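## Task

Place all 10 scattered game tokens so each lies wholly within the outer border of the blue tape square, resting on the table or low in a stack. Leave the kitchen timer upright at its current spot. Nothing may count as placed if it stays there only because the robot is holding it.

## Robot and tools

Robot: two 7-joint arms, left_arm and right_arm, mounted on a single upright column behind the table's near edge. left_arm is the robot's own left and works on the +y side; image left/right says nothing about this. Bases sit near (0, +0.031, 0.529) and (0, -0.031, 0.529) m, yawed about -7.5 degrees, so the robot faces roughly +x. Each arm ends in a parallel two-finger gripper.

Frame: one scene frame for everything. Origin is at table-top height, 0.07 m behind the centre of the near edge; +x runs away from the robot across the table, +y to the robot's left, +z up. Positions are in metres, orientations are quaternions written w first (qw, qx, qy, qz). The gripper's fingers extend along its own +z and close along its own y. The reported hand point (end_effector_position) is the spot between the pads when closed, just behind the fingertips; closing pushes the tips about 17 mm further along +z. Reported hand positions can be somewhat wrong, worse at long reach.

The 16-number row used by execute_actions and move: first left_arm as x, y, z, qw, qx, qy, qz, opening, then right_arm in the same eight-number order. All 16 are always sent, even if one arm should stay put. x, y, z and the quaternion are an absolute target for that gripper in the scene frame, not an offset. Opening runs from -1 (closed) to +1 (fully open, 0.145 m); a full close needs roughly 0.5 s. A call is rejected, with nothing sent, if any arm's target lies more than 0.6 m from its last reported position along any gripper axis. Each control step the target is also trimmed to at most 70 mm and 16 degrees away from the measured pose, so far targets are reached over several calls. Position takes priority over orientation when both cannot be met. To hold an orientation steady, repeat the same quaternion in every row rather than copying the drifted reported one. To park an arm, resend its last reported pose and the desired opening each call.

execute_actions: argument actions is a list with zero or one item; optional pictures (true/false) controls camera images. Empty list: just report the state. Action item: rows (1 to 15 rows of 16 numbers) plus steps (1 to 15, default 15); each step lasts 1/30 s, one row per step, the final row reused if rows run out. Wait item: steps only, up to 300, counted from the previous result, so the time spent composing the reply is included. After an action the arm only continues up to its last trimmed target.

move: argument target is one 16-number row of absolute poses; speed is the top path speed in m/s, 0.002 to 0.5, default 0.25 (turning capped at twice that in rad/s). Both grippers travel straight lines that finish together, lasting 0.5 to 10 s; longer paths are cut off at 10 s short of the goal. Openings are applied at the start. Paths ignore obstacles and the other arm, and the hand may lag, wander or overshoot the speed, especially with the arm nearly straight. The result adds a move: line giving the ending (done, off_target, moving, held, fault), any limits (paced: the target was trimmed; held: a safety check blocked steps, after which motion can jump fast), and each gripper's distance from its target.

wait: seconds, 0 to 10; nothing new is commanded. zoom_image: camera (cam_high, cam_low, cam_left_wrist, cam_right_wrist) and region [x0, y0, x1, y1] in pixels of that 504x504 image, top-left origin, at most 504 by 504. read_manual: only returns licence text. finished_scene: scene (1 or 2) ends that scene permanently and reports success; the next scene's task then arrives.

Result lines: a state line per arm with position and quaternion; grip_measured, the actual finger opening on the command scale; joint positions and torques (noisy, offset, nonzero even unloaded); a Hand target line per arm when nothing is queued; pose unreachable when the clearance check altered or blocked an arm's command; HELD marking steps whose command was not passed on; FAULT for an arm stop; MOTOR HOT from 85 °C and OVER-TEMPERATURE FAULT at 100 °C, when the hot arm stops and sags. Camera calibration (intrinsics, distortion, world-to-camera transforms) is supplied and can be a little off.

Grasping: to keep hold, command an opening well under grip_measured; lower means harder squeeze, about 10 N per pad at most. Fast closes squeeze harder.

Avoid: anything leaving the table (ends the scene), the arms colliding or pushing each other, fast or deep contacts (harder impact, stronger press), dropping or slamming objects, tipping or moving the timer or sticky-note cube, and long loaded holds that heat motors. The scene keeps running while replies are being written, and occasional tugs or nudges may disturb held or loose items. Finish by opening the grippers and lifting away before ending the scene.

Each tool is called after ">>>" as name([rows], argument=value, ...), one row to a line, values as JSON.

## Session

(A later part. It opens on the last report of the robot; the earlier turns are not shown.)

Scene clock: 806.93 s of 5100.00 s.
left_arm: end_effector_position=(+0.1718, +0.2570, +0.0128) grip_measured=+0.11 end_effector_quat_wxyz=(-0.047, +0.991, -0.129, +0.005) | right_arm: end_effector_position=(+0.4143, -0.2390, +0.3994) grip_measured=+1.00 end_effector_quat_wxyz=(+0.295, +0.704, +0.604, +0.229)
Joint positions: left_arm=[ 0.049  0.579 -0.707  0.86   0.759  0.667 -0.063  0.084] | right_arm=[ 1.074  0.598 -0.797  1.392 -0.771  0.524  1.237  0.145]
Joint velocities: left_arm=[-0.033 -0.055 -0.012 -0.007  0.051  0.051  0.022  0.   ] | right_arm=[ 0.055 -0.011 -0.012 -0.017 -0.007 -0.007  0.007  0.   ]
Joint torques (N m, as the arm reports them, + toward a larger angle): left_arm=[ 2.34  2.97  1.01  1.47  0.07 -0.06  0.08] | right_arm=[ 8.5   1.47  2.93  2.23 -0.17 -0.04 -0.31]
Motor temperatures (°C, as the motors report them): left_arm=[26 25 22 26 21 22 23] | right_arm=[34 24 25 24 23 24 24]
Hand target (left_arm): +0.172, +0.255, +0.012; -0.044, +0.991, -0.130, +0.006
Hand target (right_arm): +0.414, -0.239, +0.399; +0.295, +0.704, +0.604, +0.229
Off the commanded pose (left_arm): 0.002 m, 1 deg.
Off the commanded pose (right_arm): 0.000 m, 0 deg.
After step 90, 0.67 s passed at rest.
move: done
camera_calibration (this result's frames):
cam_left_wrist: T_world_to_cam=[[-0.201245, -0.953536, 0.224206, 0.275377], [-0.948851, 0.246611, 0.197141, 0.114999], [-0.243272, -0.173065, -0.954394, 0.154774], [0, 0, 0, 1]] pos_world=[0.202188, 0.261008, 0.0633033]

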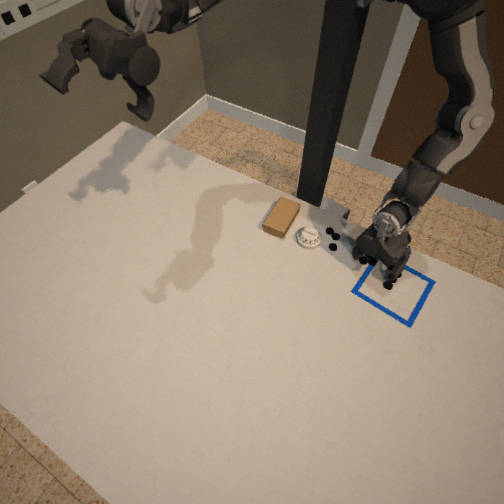

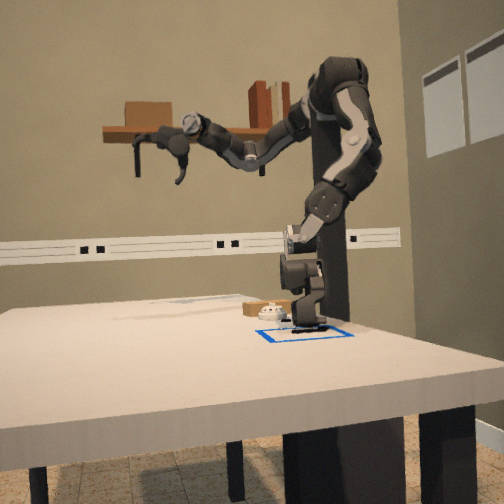

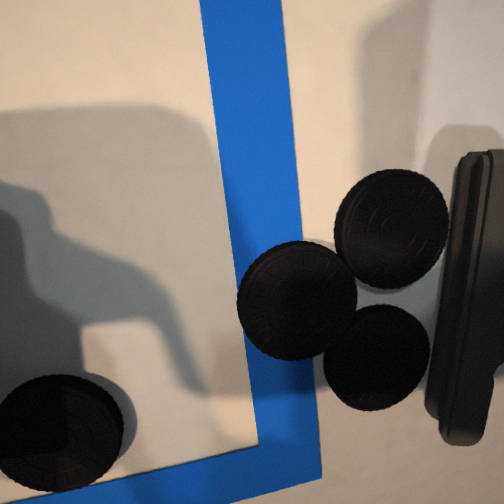

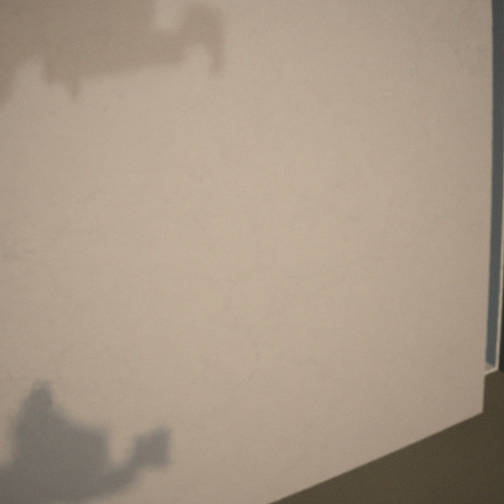

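>>> move(target=[0.1804,0.3091,0.0126,-0.0435,0.9966,-0.0697,0.0030,0.111, 0.4143,-0.2390,0.3994,0.295,0.704,0.604,0.229,1], speed=0.06)

Scene clock: 820.67 s of 5100.00 s.
left_arm: end_effector_position=(+0.1815, +0.3111, +0.0127) grip_measured=+0.11 end_effector_quat_wxyz=(-0.047, +0.997, -0.068, +0.004) | right_arm: end_effector_position=(+0.4143, -0.2390, +0.3994) grip_measured=+1.00 end_effector_quat_wxyz=(+0.295, +0.704, +0.604, +0.229)
Joint positions: left_arm=[ 0.145  0.614 -0.71   0.605  0.768  0.585  0.115  0.084] | right_arm=[ 1.074  0.598 -0.797  1.392 -0.771  0.524  1.237  0.145]
Joint velocities: left_arm=[ 0.033  0.121 -0.002 -0.017  0.022 -0.051 -0.022  0.   ] | right_arm=[ 0.011 -0.011  0.017 -0.012 -0.022  0.007  0.051  0.   ]
Joint torques (N m, as the arm reports them, + toward a larger angle): left_arm=[ 2.56  4.03  0.92  0.88  0.07 -0.06  0.09] | right_arm=[ 8.5   1.45  2.95  2.23 -0.17 -0.03 -0.31]
Motor temperatures (°C, as the motors report them): left_arm=[26 25 22 26 21 22 23] | right_arm=[34 24 25 24 23 24 24]
Hand target (left_arm): +0.182, +0.310, +0.012; -0.044, +0.997, -0.070, +0.005
Hand target (right_arm): +0.414, -0.239, +0.399; +0.295, +0.704, +0.604, +0.229
Off the commanded pose (left_arm): 0.002 m, 1 deg.
Off the commanded pose (right_arm): 0.000 m, 0 deg.
After step 150, 7.50 s passed at rest.
move: done
camera_calibration (this result's frames):
cam_left_wrist: T_world_to_cam=[[-0.0842398, -0.970915, 0.224115, 0.313121], [-0.972647, 0.128983, 0.193188, 0.15181], [-0.216476, -0.20171, -0.955223, 0.170474], [0, 0, 0, 1]] pos_world=[0.210938, 0.318819, 0.0633373]

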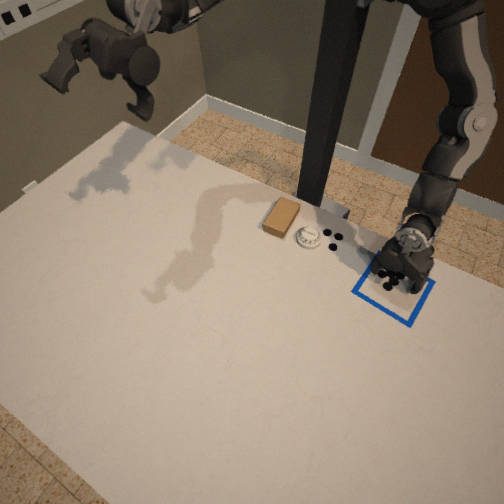

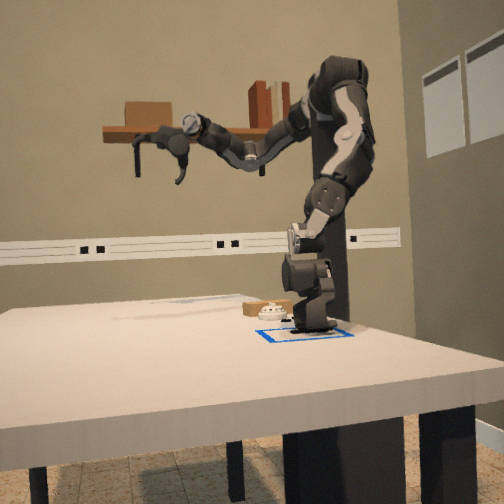

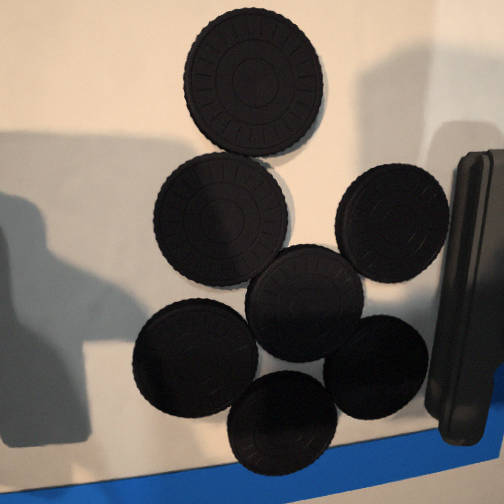

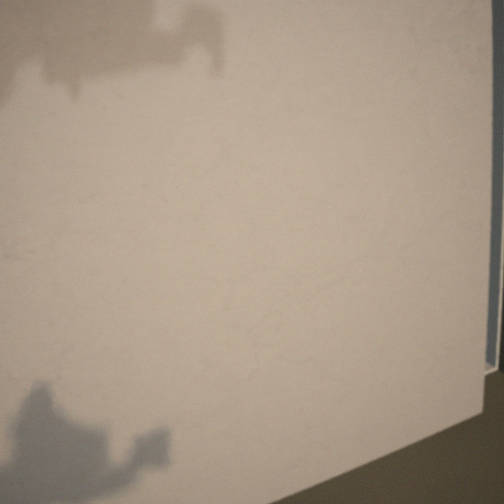

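>>> zoom_image(camera="cam_high", region=[285, 205, 405, 285])

Region (285, 205, 405, 285) of cam_high's 504x504 image, scaled by 4.200, with more detail than that image has.

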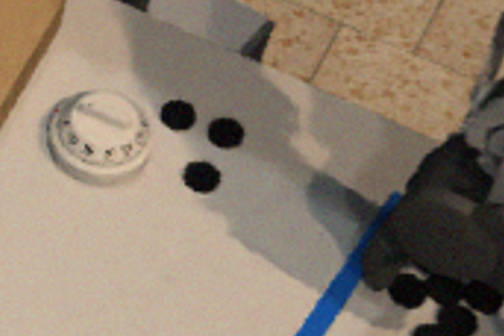

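>>> move(target=[0.1795,0.3010,0.0235,-0.0435,0.9966,-0.0697,0.0030,0.111, 0.4143,-0.2390,0.3994,0.295,0.704,0.604,0.229,1], speed=0.06)

>>> move(target=[0.1487,0.1382,0.0215,-0.0416,0.9528,-0.3004,0.0131,0.111, 0.4143,-0.2390,0.3994,0.295,0.704,0.604,0.229,1], speed=0.11)

Scene clock: 872.90 s of 5100.00 s.
left_arm: end_effector_position=(+0.1797, +0.2988, +0.0233) grip_measured=+0.11 end_effector_quat_wxyz=(-0.040, +0.997, -0.072, +0.004) | right_arm: end_effector_position=(+0.4143, -0.2390, +0.3994) grip_measured=+1.00 end_effector_quat_wxyz=(+0.295, +0.704, +0.604, +0.229)
Joint positions: left_arm=[ 0.071  0.655 -0.657  0.783  0.801  0.66   0.046  0.084] | right_arm=[ 1.074  0.598 -0.797  1.392 -0.771  0.524  1.237  0.145]
Joint velocities: left_arm=[-0.143 -0.033  0.007 -0.007 -0.051 -0.051  0.022  0.   ] | right_arm=[-0.033 -0.011 -0.002  0.012 -0.022 -0.037 -0.007  0.   ]
Joint torques (N m, as the arm reports them, + toward a larger angle): left_arm=[ 1.68  4.61  2.28  1.5   0.17  0.09 -0.31] | right_arm=[ 8.47  1.41  2.94  2.23 -0.18 -0.03 -0.31]
Motor temperatures (°C, as the motors report them): left_arm=[26 26 22 25 21 22 23] | right_arm=[34 24 25 24 23 24 24]
Hand target (left_arm): +0.179, +0.301, +0.024; -0.043, +0.997, -0.070, +0.002
Hand target (right_arm): +0.414, -0.239, +0.399; +0.295, +0.704, +0.604, +0.229
Off the commanded pose (left_arm): 0.002 m, 0 deg.
Off the commanded pose (right_arm): 0.000 m, 0 deg.
After step 90, 48.53 s passed at rest.
move: done
camera_calibration (this result's frames):
cam_left_wrist: T_world_to_cam=[[-0.0912969, -0.966728, 0.238961, 0.2983], [-0.971223, 0.139448, 0.193081, 0.146221], [-0.21998, -0.214457, -0.951639, 0.182127], [0, 0, 0, 1]] pos_world=[0.209311, 0.307043, 0.0738049]

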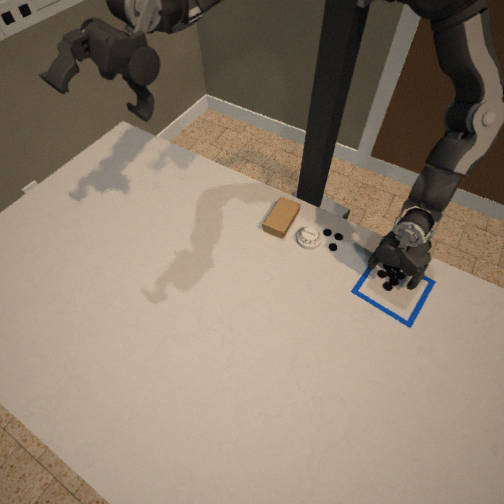

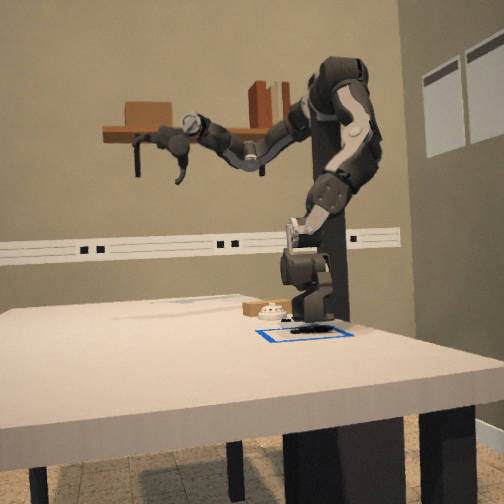

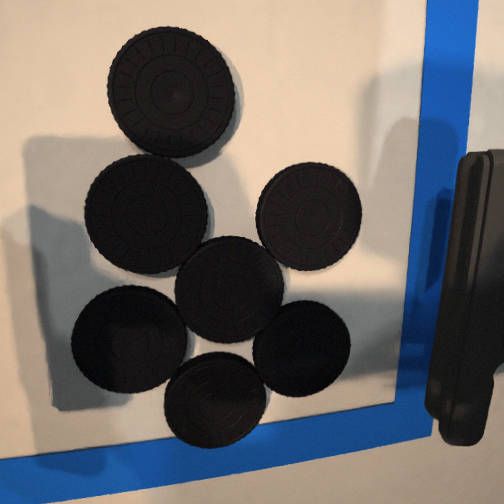

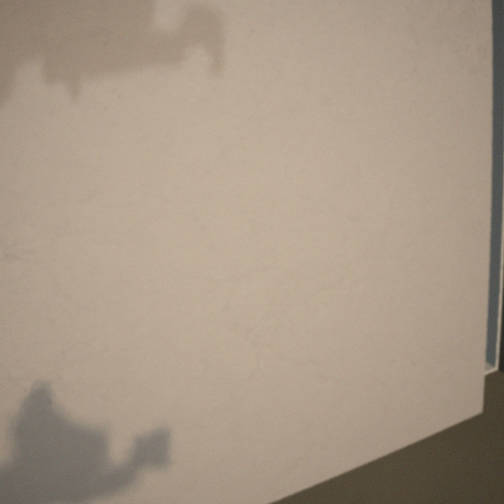

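Scene clock: 875.30 s of 5100.00 s.
left_arm: end_effector_position=(+0.1443, +0.1377, +0.0222) grip_measured=+0.11 end_effector_quat_wxyz=(-0.037, +0.953, -0.300, +0.007) | right_arm: end_effector_position=(+0.4143, -0.2390, +0.3994) grip_measured=+1.00 end_effector_quat_wxyz=(+0.295, +0.704, +0.604, +0.229)
Joint positions: left_arm=[ 0.066  0.465 -1.012  1.141  0.815  0.785 -0.364  0.084] | right_arm=[ 1.074  0.598 -0.797  1.392 -0.771  0.524  1.237  0.145]
Joint velocities: left_arm=[-0.033 -0.011  0.002  0.002  0.022 -0.022 -0.007 -0.   ] | right_arm=[-0.055  0.033 -0.027  0.017  0.022  0.037 -0.022 -0.   ]
Joint torques (N m, as the arm reports them, + toward a larger angle): left_arm=[ 2.33  1.35  0.76  2.58  0.15  0.1  -0.3 ] | right_arm=[ 8.5   1.39  2.95  2.25 -0.17 -0.03 -0.31]
Motor temperatures (°C, as the motors report them): left_arm=[26 26 22 25 21 22 23] | right_arm=[34 24 25 24 23 24 24]
Hand target (left_arm): +0.144, +0.139, +0.022; -0.040, +0.953, -0.301, +0.006
Hand target (right_arm): +0.414, -0.239, +0.399; +0.295, +0.704, +0.604, +0.229
Off the commanded pose (left_arm): 0.004 m, 1 deg.
Off the commanded pose (right_arm): 0.000 m, 0 deg.
joint sent to its limit (left arm) — the command would take joint 6 (wrist pitch) past its upper limit, so that joint was sent only as far as its limit.
move: off_target (left_arm)
camera_calibration (this result's frames):
cam_left_wrist: T_world_to_cam=[[-0.513428, -0.823065, 0.242809, 0.180714], [-0.802513, 0.560738, 0.203827, 0.0519044], [-0.303915, -0.0902074, -0.948419, 0.133626], [0, 0, 0, 1]] pos_world=[0.175048, 0.131688, 0.0722746]

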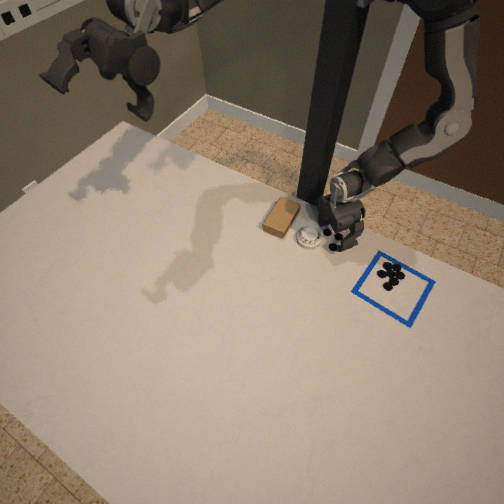

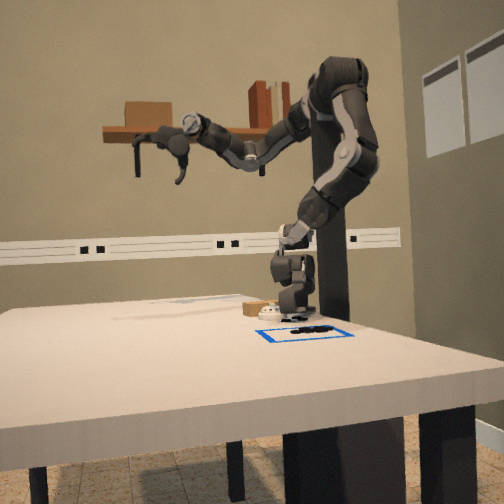

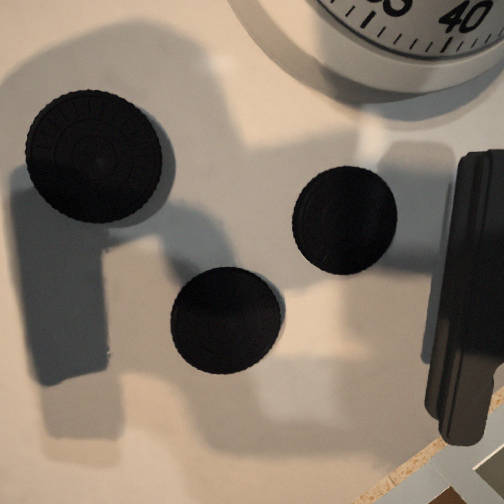

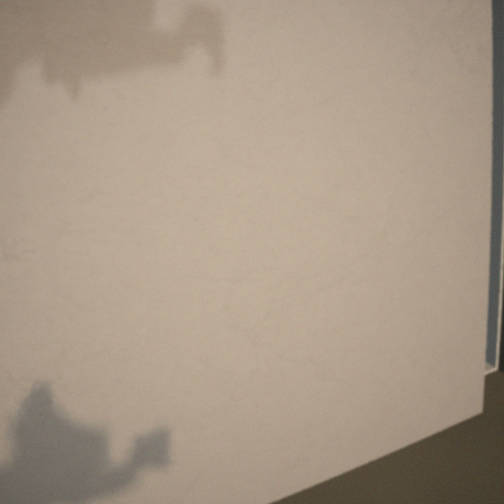

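>>> move(target=[0.1460,0.1352,0.0126,-0.0416,0.9528,-0.3004,0.0131,0.111, 0.4143,-0.2390,0.3994,0.295,0.704,0.604,0.229,1], speed=0.025)

Scene clock: 895.87 s of 5100.00 s.
left_arm: end_effector_position=(+0.1463, +0.1362, +0.0129) grip_measured=+0.11 end_effector_quat_wxyz=(-0.044, +0.953, -0.299, +0.013) | right_arm: end_effector_position=(+0.4143, -0.2390, +0.3994) grip_measured=+1.00 end_effector_quat_wxyz=(+0.295, +0.704, +0.604, +0.229)
Joint positions: left_arm=[ 0.084  0.426 -1.031  1.062  0.796  0.742 -0.355  0.084] | right_arm=[ 1.074  0.598 -0.797  1.392 -0.771  0.524  1.237  0.145]
Joint velocities: left_arm=[ 0.077 -0.011 -0.012 -0.017 -0.11  -0.022  0.022  0.   ] | right_arm=[-0.011  0.011 -0.012  0.002  0.037  0.007  0.095  0.   ]
Joint torques (N m, as the arm reports them, + toward a larger angle): left_arm=[ 2.37  0.85  0.68  2.06  0.04 -0.04  0.09] | right_arm=[ 8.51  1.42  2.94  2.25 -0.18 -0.02 -0.3 ]
Motor temperatures (°C, as the motors report them): left_arm=[26 25 22 26 21 22 23] | right_arm=[34 24 25 24 23 24 24]
Hand target (left_arm): +0.146, +0.135, +0.013; -0.042, +0.953, -0.300, +0.013
Hand target (right_arm): +0.414, -0.239, +0.399; +0.295, +0.704, +0.604, +0.229
Off the commanded pose (left_arm): 0.001 m, 0 deg.
Off the commanded pose (right_arm): 0.000 m, 0 deg.
After step 90, 16.87 s passed at rest.
move: done
camera_calibration (this result's frames):
cam_left_wrist: T_world_to_cam=[[-0.515751, -0.82604, 0.227286, 0.183642], [-0.806339, 0.557666, 0.197041, 0.0573332], [-0.289514, -0.0816451, -0.953685, 0.122068], [0, 0, 0, 1]] pos_world=[0.176284, 0.129689, 0.0633782]

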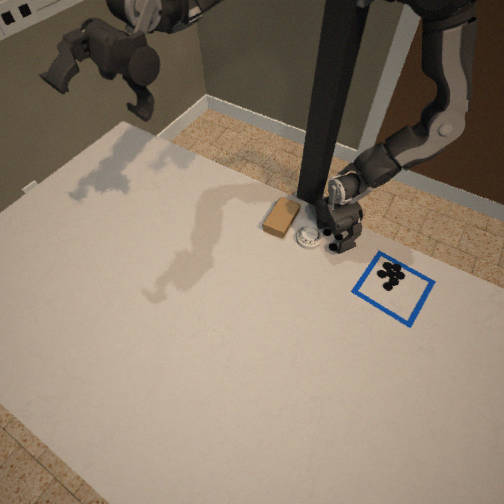

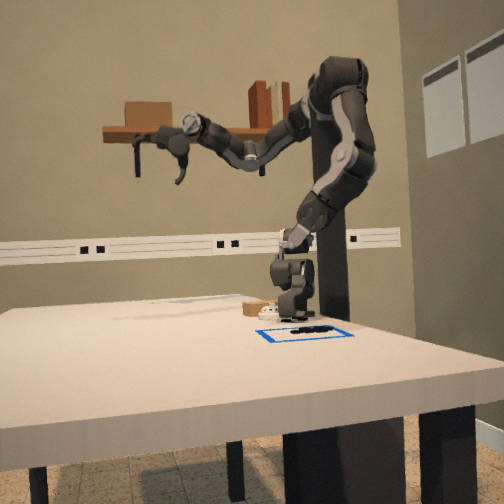

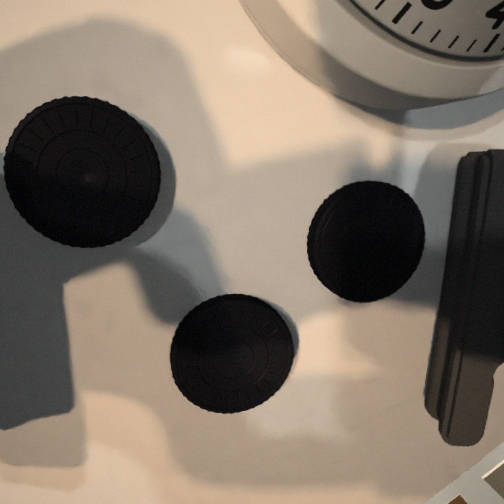

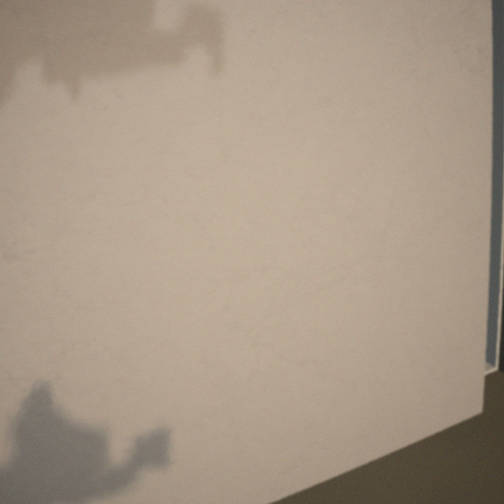

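>>> execute_actions(actions=[])

Scene clock: 909.57 s of 5100.00 s.
left_arm: end_effector_position=(+0.1463, +0.1362, +0.0129) grip_measured=+0.11 end_effector_quat_wxyz=(-0.044, +0.953, -0.299, +0.013) | right_arm: end_effector_position=(+0.4143, -0.2390, +0.3994) grip_measured=+1.00 end_effector_quat_wxyz=(+0.295, +0.704, +0.604, +0.229)
Joint positions: left_arm=[ 0.084  0.426 -1.031  1.062  0.796  0.742 -0.355  0.084] | right_arm=[ 1.074  0.598 -0.797  1.392 -0.771  0.524  1.237  0.145]
Joint velocities: left_arm=[-0.055  0.011  0.007  0.012 -0.037  0.037 -0.037  0.   ] | right_arm=[-0.077  0.011 -0.027 -0.017  0.037 -0.022 -0.037  0.   ]
Joint torques (N m, as the arm reports them, + toward a larger angle): left_arm=[ 2.36  0.87  0.65  2.03  0.05 -0.05  0.09] | right_arm=[ 8.5   1.39  2.93  2.25 -0.17 -0.03 -0.31]
Motor temperatures (°C, as the motors report them): left_arm=[26 25 22 26 21 22 23] | right_arm=[34 24 25 24 23 24 24]
Hand target (left_arm): +0.146, +0.135, +0.013; -0.042, +0.953, -0.300, +0.013
Hand target (right_arm): +0.414, -0.239, +0.399; +0.295, +0.704, +0.604, +0.229
Off the commanded pose (left_arm): 0.001 m, 0 deg.
Off the commanded pose (right_arm): 0.000 m, 0 deg.
Steps of this call (steps 1 to 90: nothing new was sent; then 10.70 s passed at rest). Readings (end_effector_position):
1: left_arm (+0.1463, +0.1362, +0.0129) | right_arm (+0.4143, -0.2390, +0.3994)
2: left_arm (+0.1463, +0.1362, +0.0129) | right_arm (+0.4143, -0.2390, +0.3994)
4: left_arm (+0.1463, +0.1362, +0.0129) | right_arm (+0.4143, -0.2390, +0.3994)
8: left_arm (+0.1463, +0.1362, +0.0129) | right_arm (+0.4143, -0.2390, +0.3994)
90: the state above
camera_calibration (this result's frames):
cam_left_wrist: T_world_to_cam=[[-0.515751, -0.82604, 0.227286, 0.183642], [-0.806339, 0.557666, 0.197041, 0.0573332], [-0.289514, -0.0816451, -0.953685, 0.122068], [0, 0, 0, 1]] pos_world=[0.176284, 0.129689, 0.0633782]

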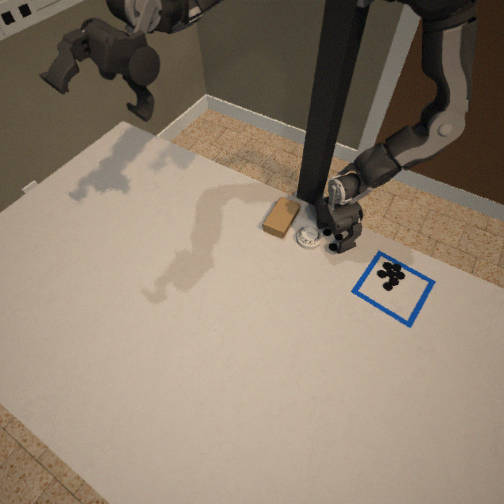

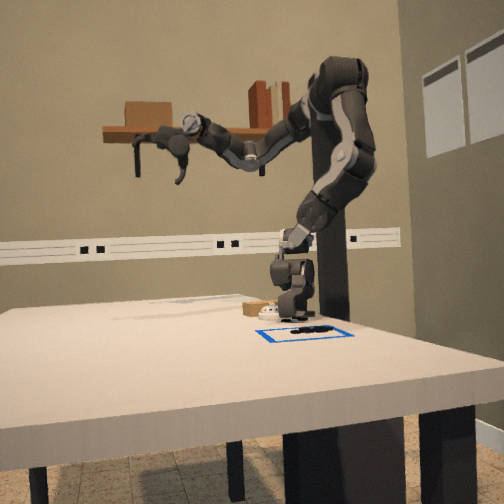

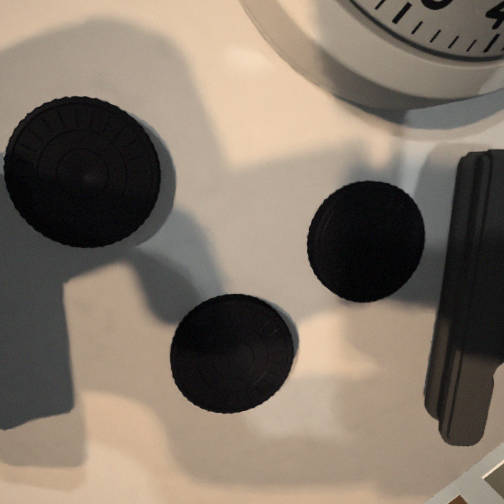

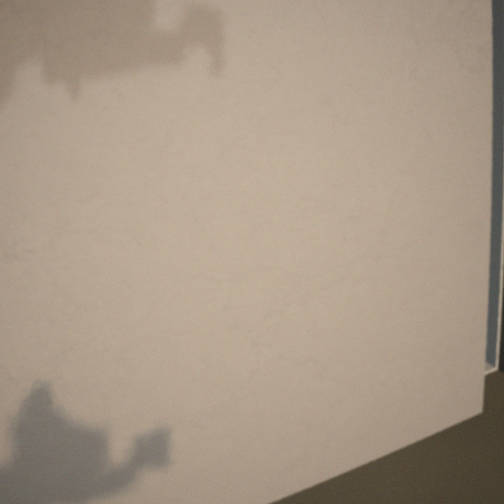

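>>> move(target=[0.1690,0.1680,0.0126,-0.0416,0.9528,-0.3004,0.0131,0.111,0.4143,-0.2390,0.3994,0.295,0.704,0.604,0.229,1], speed=0.05)

Scene clock: 919.80 s of 5100.00 s.
left_arm: end_effector_position=(+0.1699, +0.1691, +0.0129) grip_measured=+0.11 end_effector_quat_wxyz=(-0.045, +0.953, -0.299, +0.013) | right_arm: end_effector_position=(+0.4143, -0.2390, +0.3994) grip_measured=+1.00 end_effector_quat_wxyz=(+0.295, +0.704, +0.604, +0.229)
Joint positions: left_arm=[ 0.161  0.5   -1.068  0.995  0.789  0.708 -0.219  0.084] | right_arm=[ 1.074  0.598 -0.797  1.392 -0.771  0.524  1.237  0.145]
Joint velocities: left_arm=[ 0.055  0.033 -0.007 -0.017 -0.051 -0.007  0.022 -0.   ] | right_arm=[ 0.055 -0.055  0.012 -0.027  0.051  0.007 -0.007  0.   ]
Joint torques (N m, as the arm reports them, + toward a larger angle): left_arm=[ 2.56  1.46  0.94  1.89  0.07 -0.06  0.08] | right_arm=[ 8.5   1.43  2.95  2.27 -0.17 -0.02 -0.3 ]
Motor temperatures (°C, as the motors report them): left_arm=[26 25 22 26 21 22 23] | right_arm=[34 24 25 24 23 24 24]
Hand target (left_arm): +0.169, +0.168, +0.012; -0.042, +0.953, -0.300, +0.013
Hand target (right_arm): +0.414, -0.239, +0.399; +0.295, +0.704, +0.604, +0.229
Off the commanded pose (left_arm): 0.001 m, 0 deg.
Off the commanded pose (right_arm): 0.000 m, 0 deg.
After step 90, 6.20 s passed at rest.
move: done
camera_calibration (this result's frames):
cam_left_wrist: T_world_to_cam=[[-0.516058, -0.826247, 0.22583, 0.223115], [-0.806698, 0.557461, 0.196155, 0.0580603], [-0.287964, -0.0809493, -0.954214, 0.131272], [0, 0, 0, 1]] pos_world=[0.199779, 0.162608, 0.0634867]

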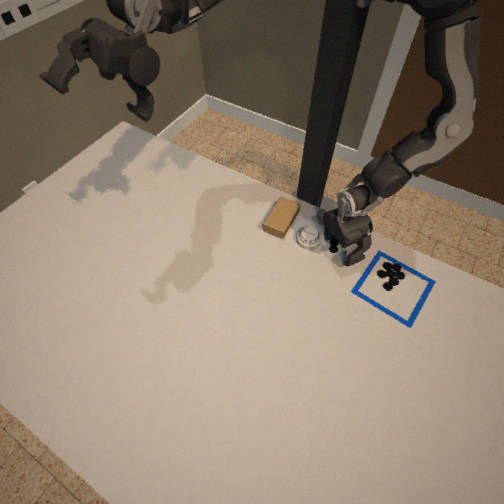

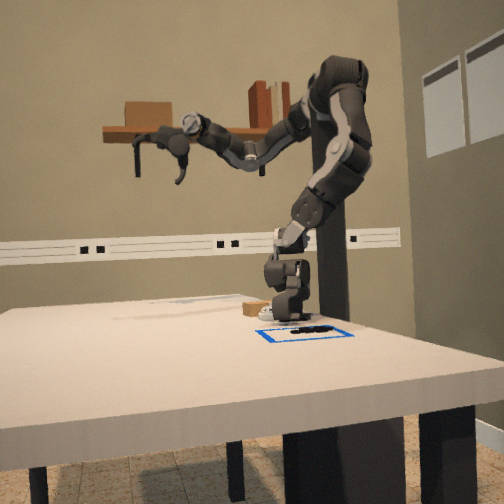

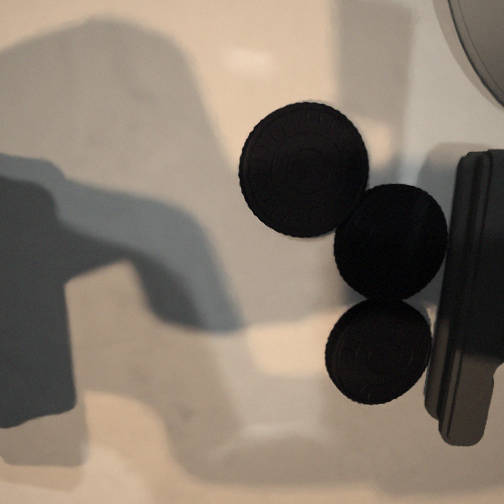

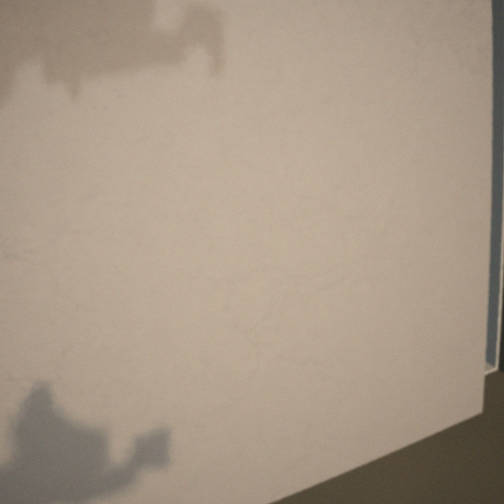

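>>> move(target=[0.1904,0.1811,0.0126,-0.0416,0.9528,-0.3004,0.0131,0.111,0.4143,-0.2390,0.3994,0.295,0.704,0.604,0.229,1], speed=0.04)

Scene clock: 958.70 s of 5100.00 s.
left_arm: end_effector_position=(+0.1915, +0.1817, +0.0131) grip_measured=+0.11 end_effector_quat_wxyz=(-0.044, +0.953, -0.299, +0.014) | right_arm: end_effector_position=(+0.4143, -0.2390, +0.3994) grip_measured=+1.00 end_effector_quat_wxyz=(+0.295, +0.704, +0.604, +0.229)
Joint positions: left_arm=[ 0.241  0.504 -1.102  0.904  0.778  0.692 -0.125  0.084] | right_arm=[ 1.074  0.598 -0.797  1.392 -0.771  0.524  1.237  0.145]
Joint velocities: left_arm=[-0.077 -0.077 -0.027  0.012  0.037  0.007  0.139 -0.   ] | right_arm=[ 0.011  0.011  0.002 -0.012 -0.022  0.022 -0.022  0.   ]
Joint torques (N m, as the arm reports them, + toward a larger angle): left_arm=[ 3.05  2.01  0.92  1.63  0.06 -0.06  0.09] | right_arm=[ 8.48  1.39  2.94  2.24 -0.18 -0.03 -0.3 ]
Motor temperatures (°C, as the motors report them): left_arm=[26 25 22 26 21 22 23] | right_arm=[35 24 25 24 23 24 24]
Hand target (left_arm): +0.191, +0.181, +0.013; -0.042, +0.953, -0.300, +0.013
Hand target (right_arm): +0.414, -0.239, +0.399; +0.295, +0.704, +0.604, +0.229
Off the commanded pose (left_arm): 0.001 m, 0 deg.
Off the commanded pose (right_arm): 0.000 m, 0 deg.
After step 90, 35.07 s passed at rest.
move: done
camera_calibration (this result's frames):
cam_left_wrist: T_world_to_cam=[[-0.516112, -0.826031, 0.226499, 0.244581], [-0.806771, 0.557641, 0.195339, 0.0684245], [-0.287661, -0.0819165, -0.954223, 0.138731], [0, 0, 0, 1]] pos_world=[0.221342, 0.17524, 0.0636165]

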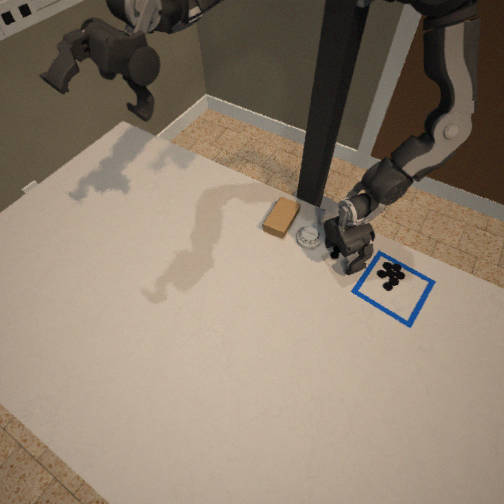

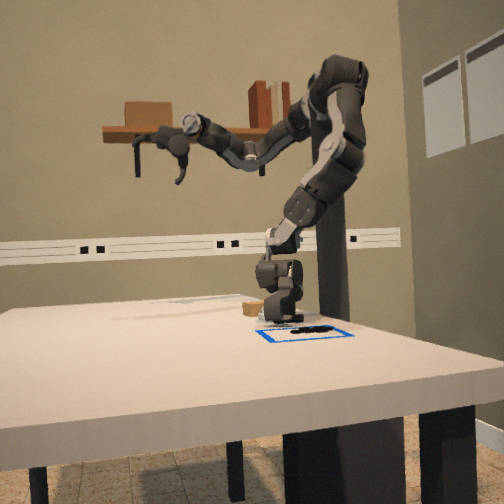

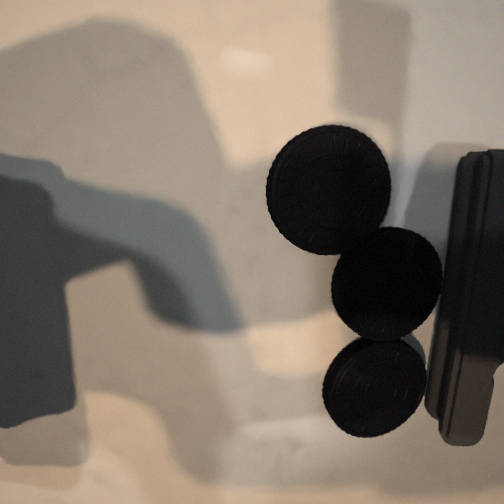

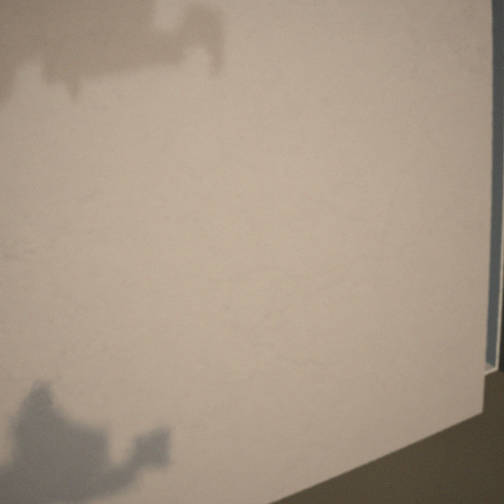

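>>> move(target=[0.1963,0.2062,0.0126,-0.04285,0.98152,-0.18634,0.00814,0.111,0.4143,-0.2390,0.3994,0.295,0.704,0.604,0.229,1], speed=0.06)

>>> move(target=[0.1963,0.2321,0.0126,-0.0435,0.9966,-0.0697,0.0030,0.111,0.4143,-0.2390,0.3994,0.295,0.704,0.604,0.229,1], speed=0.06)

>>> move(target=[0.2016,0.2698,0.0126,-0.0435,0.9966,-0.0697,0.0030,0.111,0.4143,-0.2390,0.3994,0.295,0.704,0.604,0.229,1], speed=0.05)

Scene clock: 992.27 s of 5100.00 s.
left_arm: end_effector_position=(+0.1989, +0.2043, +0.0132) grip_measured=+0.11 end_effector_quat_wxyz=(-0.040, +0.981, -0.188, +0.012) | right_arm: end_effector_position=(+0.4143, -0.2390, +0.3994) grip_measured=+1.00 end_effector_quat_wxyz=(+0.295, +0.704, +0.604, +0.229)
Joint positions: left_arm=[ 0.209  0.505 -0.938  0.842  0.857  0.692 -0.143  0.084] | right_arm=[ 1.074  0.598 -0.797  1.392 -0.771  0.524  1.237  0.145]
Joint velocities: left_arm=[ 0.011  0.033 -0.002 -0.012 -0.007  0.037 -0.081 -0.   ] | right_arm=[ 0.055  0.055 -0.017 -0.017  0.007 -0.037 -0.022 -0.   ]
Joint torques (N m, as the arm reports them, + toward a larger angle): left_arm=[ 2.51  2.33  2.11  1.48  0.16  0.02 -0.29] | right_arm=[ 8.49  1.39  2.91  2.26 -0.18 -0.03 -0.32]
Motor temperatures (°C, as the motors report them): left_arm=[26 25 22 26 21 22 23] | right_arm=[35 24 25 24 23 24 24]
Hand target (left_arm): +0.198, +0.206, +0.013; -0.042, +0.981, -0.187, +0.011
Hand target (right_arm): +0.414, -0.239, +0.399; +0.295, +0.704, +0.604, +0.229
Off the commanded pose (left_arm): 0.003 m, 1 deg.
Off the commanded pose (right_arm): 0.000 m, 0 deg.
After step 90, 28.40 s passed at rest.
move: done
camera_calibration (this result's frames):
cam_left_wrist: T_world_to_cam=[[-0.316994, -0.918533, 0.236247, 0.246223], [-0.912977, 0.362994, 0.186303, 0.122779], [-0.256881, -0.156631, -0.953666, 0.15199], [0, 0, 0, 1]] pos_world=[0.229189, 0.205402, 0.063904]

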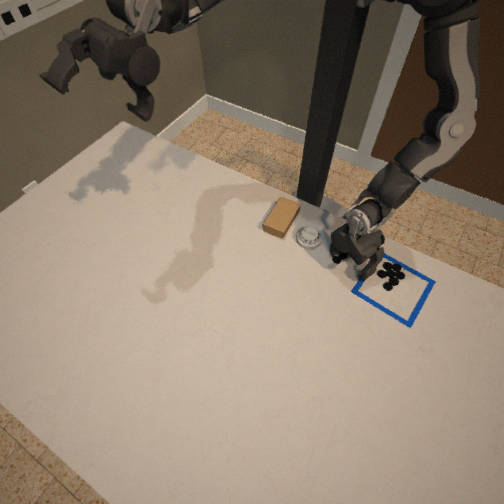

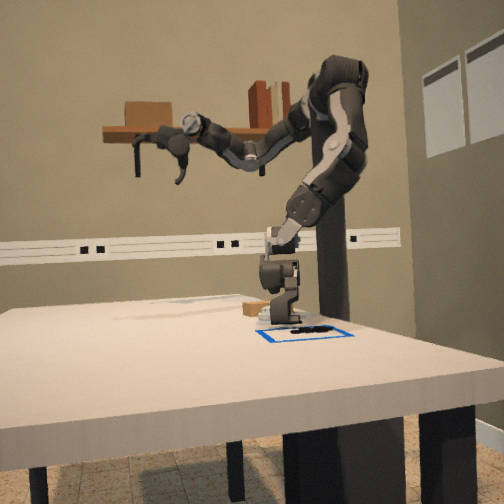

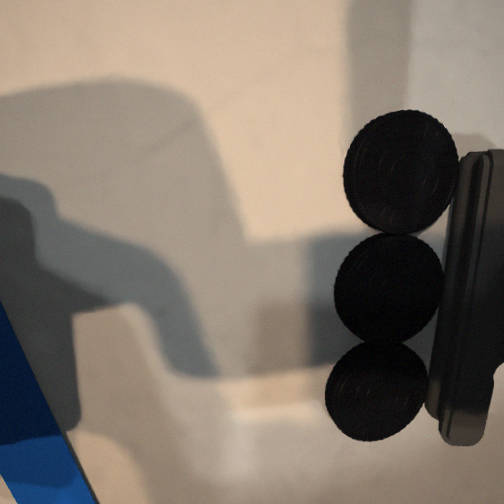

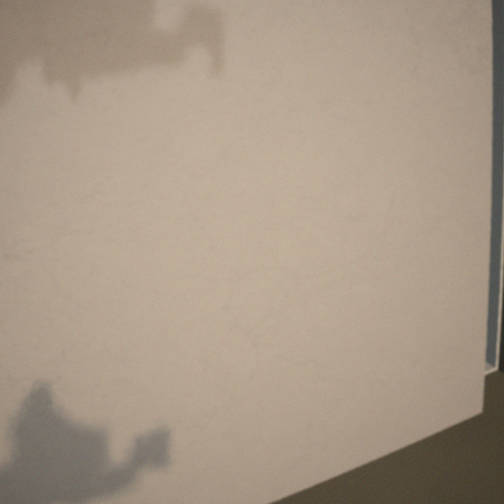

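Scene clock: 994.50 s of 5100.00 s.
left_arm: end_effector_position=(+0.1995, +0.2299, +0.0129) grip_measured=+0.11 end_effector_quat_wxyz=(-0.040, +0.997, -0.071, +0.009) | right_arm: end_effector_position=(+0.4143, -0.2390, +0.3994) grip_measured=+1.00 end_effector_quat_wxyz=(+0.295, +0.704, +0.604, +0.229)
Joint positions: left_arm=[ 0.172  0.506 -0.773  0.784  0.946  0.692 -0.184  0.084] | right_arm=[ 1.074  0.598 -0.797  1.392 -0.771  0.524  1.237  0.145]
Joint velocities: left_arm=[ 0.077 -0.033 -0.007 -0.002 -0.022 -0.066 -0.037  0.   ] | right_arm=[ 0.033  0.011 -0.002 -0.007  0.037  0.022 -0.037  0.   ]
Joint torques (N m, as the arm reports them, + toward a larger angle): left_arm=[ 2.43  2.94  1.96  1.42  0.18  0.09 -0.3 ] | right_arm=[ 8.48  1.45  2.95  2.25 -0.18 -0.03 -0.3 ]
Motor temperatures (°C, as the motors report them): left_arm=[26 25 22 26 21 22 23] | right_arm=[35 24 25 24 23 24 24]
Hand target (left_arm): +0.198, +0.232, +0.013; -0.043, +0.997, -0.070, +0.006
Hand target (right_arm): +0.414, -0.239, +0.399; +0.295, +0.704, +0.604, +0.229
Off the commanded pose (left_arm): 0.004 m, 1 deg.
Off the commanded pose (right_arm): 0.000 m, 0 deg.
move: off_target (left_arm)
camera_calibration (this result's frames):
cam_left_wrist: T_world_to_cam=[[-0.0937942, -0.966685, 0.238167, 0.236528], [-0.973036, 0.13964, 0.18358, 0.177511], [-0.210722, -0.214527, -0.953716, 0.160008], [0, 0, 0, 1]] pos_world=[0.228626, 0.238186, 0.063681]

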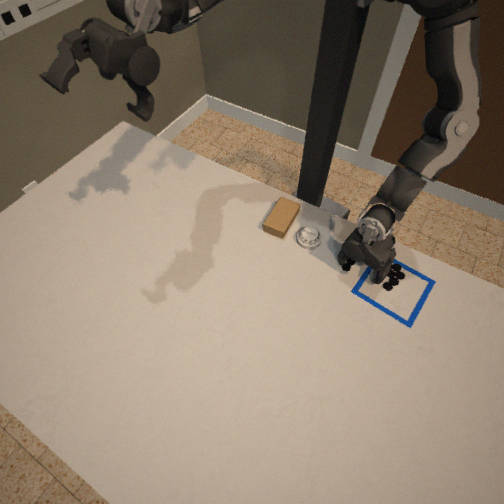

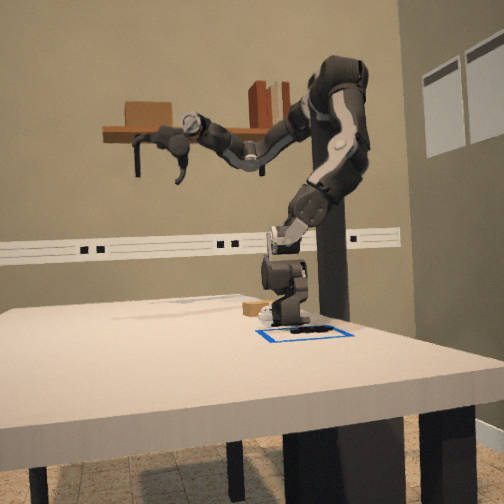

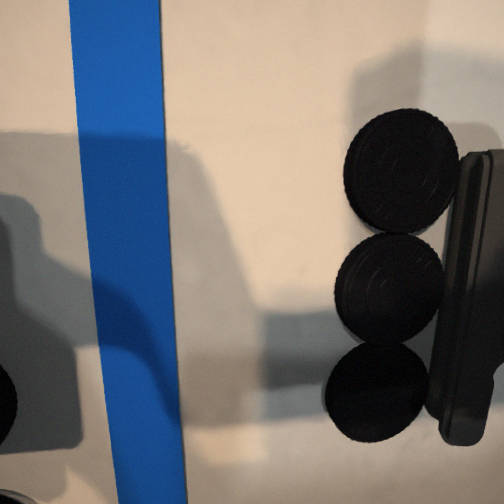

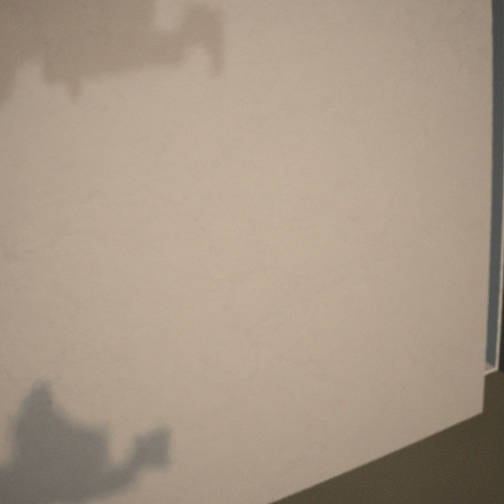

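Scene clock: 995.53 s of 5100.00 s.
left_arm: end_effector_position=(+0.2016, +0.2719, +0.0126) grip_measured=+0.11 end_effector_quat_wxyz=(-0.047, +0.997, -0.067, +0.002) | right_arm: end_effector_position=(+0.4143, -0.2390, +0.3994) grip_measured=+1.00 end_effector_quat_wxyz=(+0.295, +0.704, +0.604, +0.229)
Joint positions: left_arm=[ 0.224  0.56  -0.825  0.647  0.914  0.647 -0.029  0.084] | right_arm=[ 1.074  0.598 -0.797  1.392 -0.771  0.524  1.237  0.145]
Joint velocities: left_arm=[-0.011 -0.011 -0.017 -0.002  0.007  0.051 -0.066  0.   ] | right_arm=[-0.033  0.055  0.007  0.007  0.022  0.066 -0.066  0.   ]
Joint torques (N m, as the arm reports them, + toward a larger angle): left_arm=[ 3.35  3.25  0.95  1.16  0.03 -0.06  0.09] | right_arm=[ 8.5   1.4   2.96  2.25 -0.17 -0.02 -0.31]
Motor temperatures (°C, as the motors report them): left_arm=[26 25 22 26 21 22 23] | right_arm=[35 24 25 24 23 24 24]
Hand target (left_arm): +0.202, +0.270, +0.012; -0.044, +0.997, -0.069, +0.003
Hand target (right_arm): +0.414, -0.239, +0.399; +0.295, +0.704, +0.604, +0.229
Off the commanded pose (left_arm): 0.002 m, 0 deg.
Off the commanded pose (right_arm): 0.000 m, 0 deg.
move: done
camera_calibration (this result's frames):
cam_left_wrist: T_world_to_cam=[[-0.0826689, -0.970857, 0.224949, 0.276392], [-0.971966, 0.1284, 0.196965, 0.176379], [-0.220108, -0.20236, -0.954255, 0.167699], [0, 0, 0, 1]] pos_world=[0.231195, 0.279625, 0.0631127]

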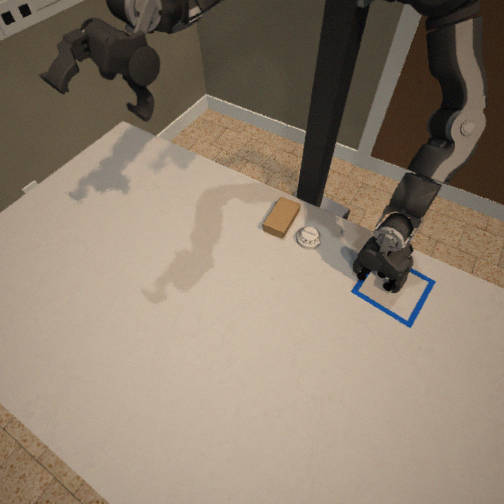

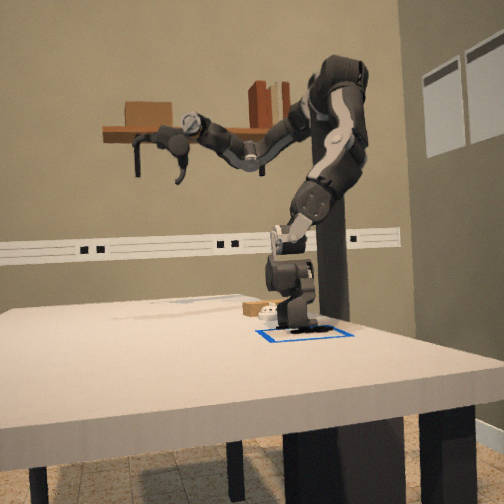

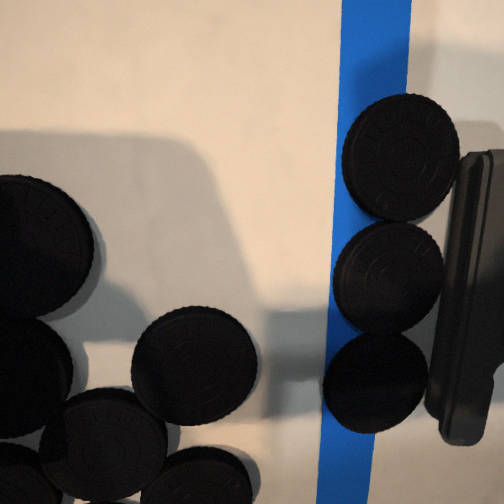

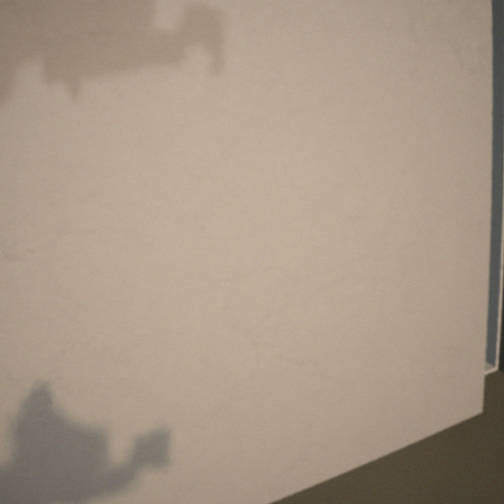

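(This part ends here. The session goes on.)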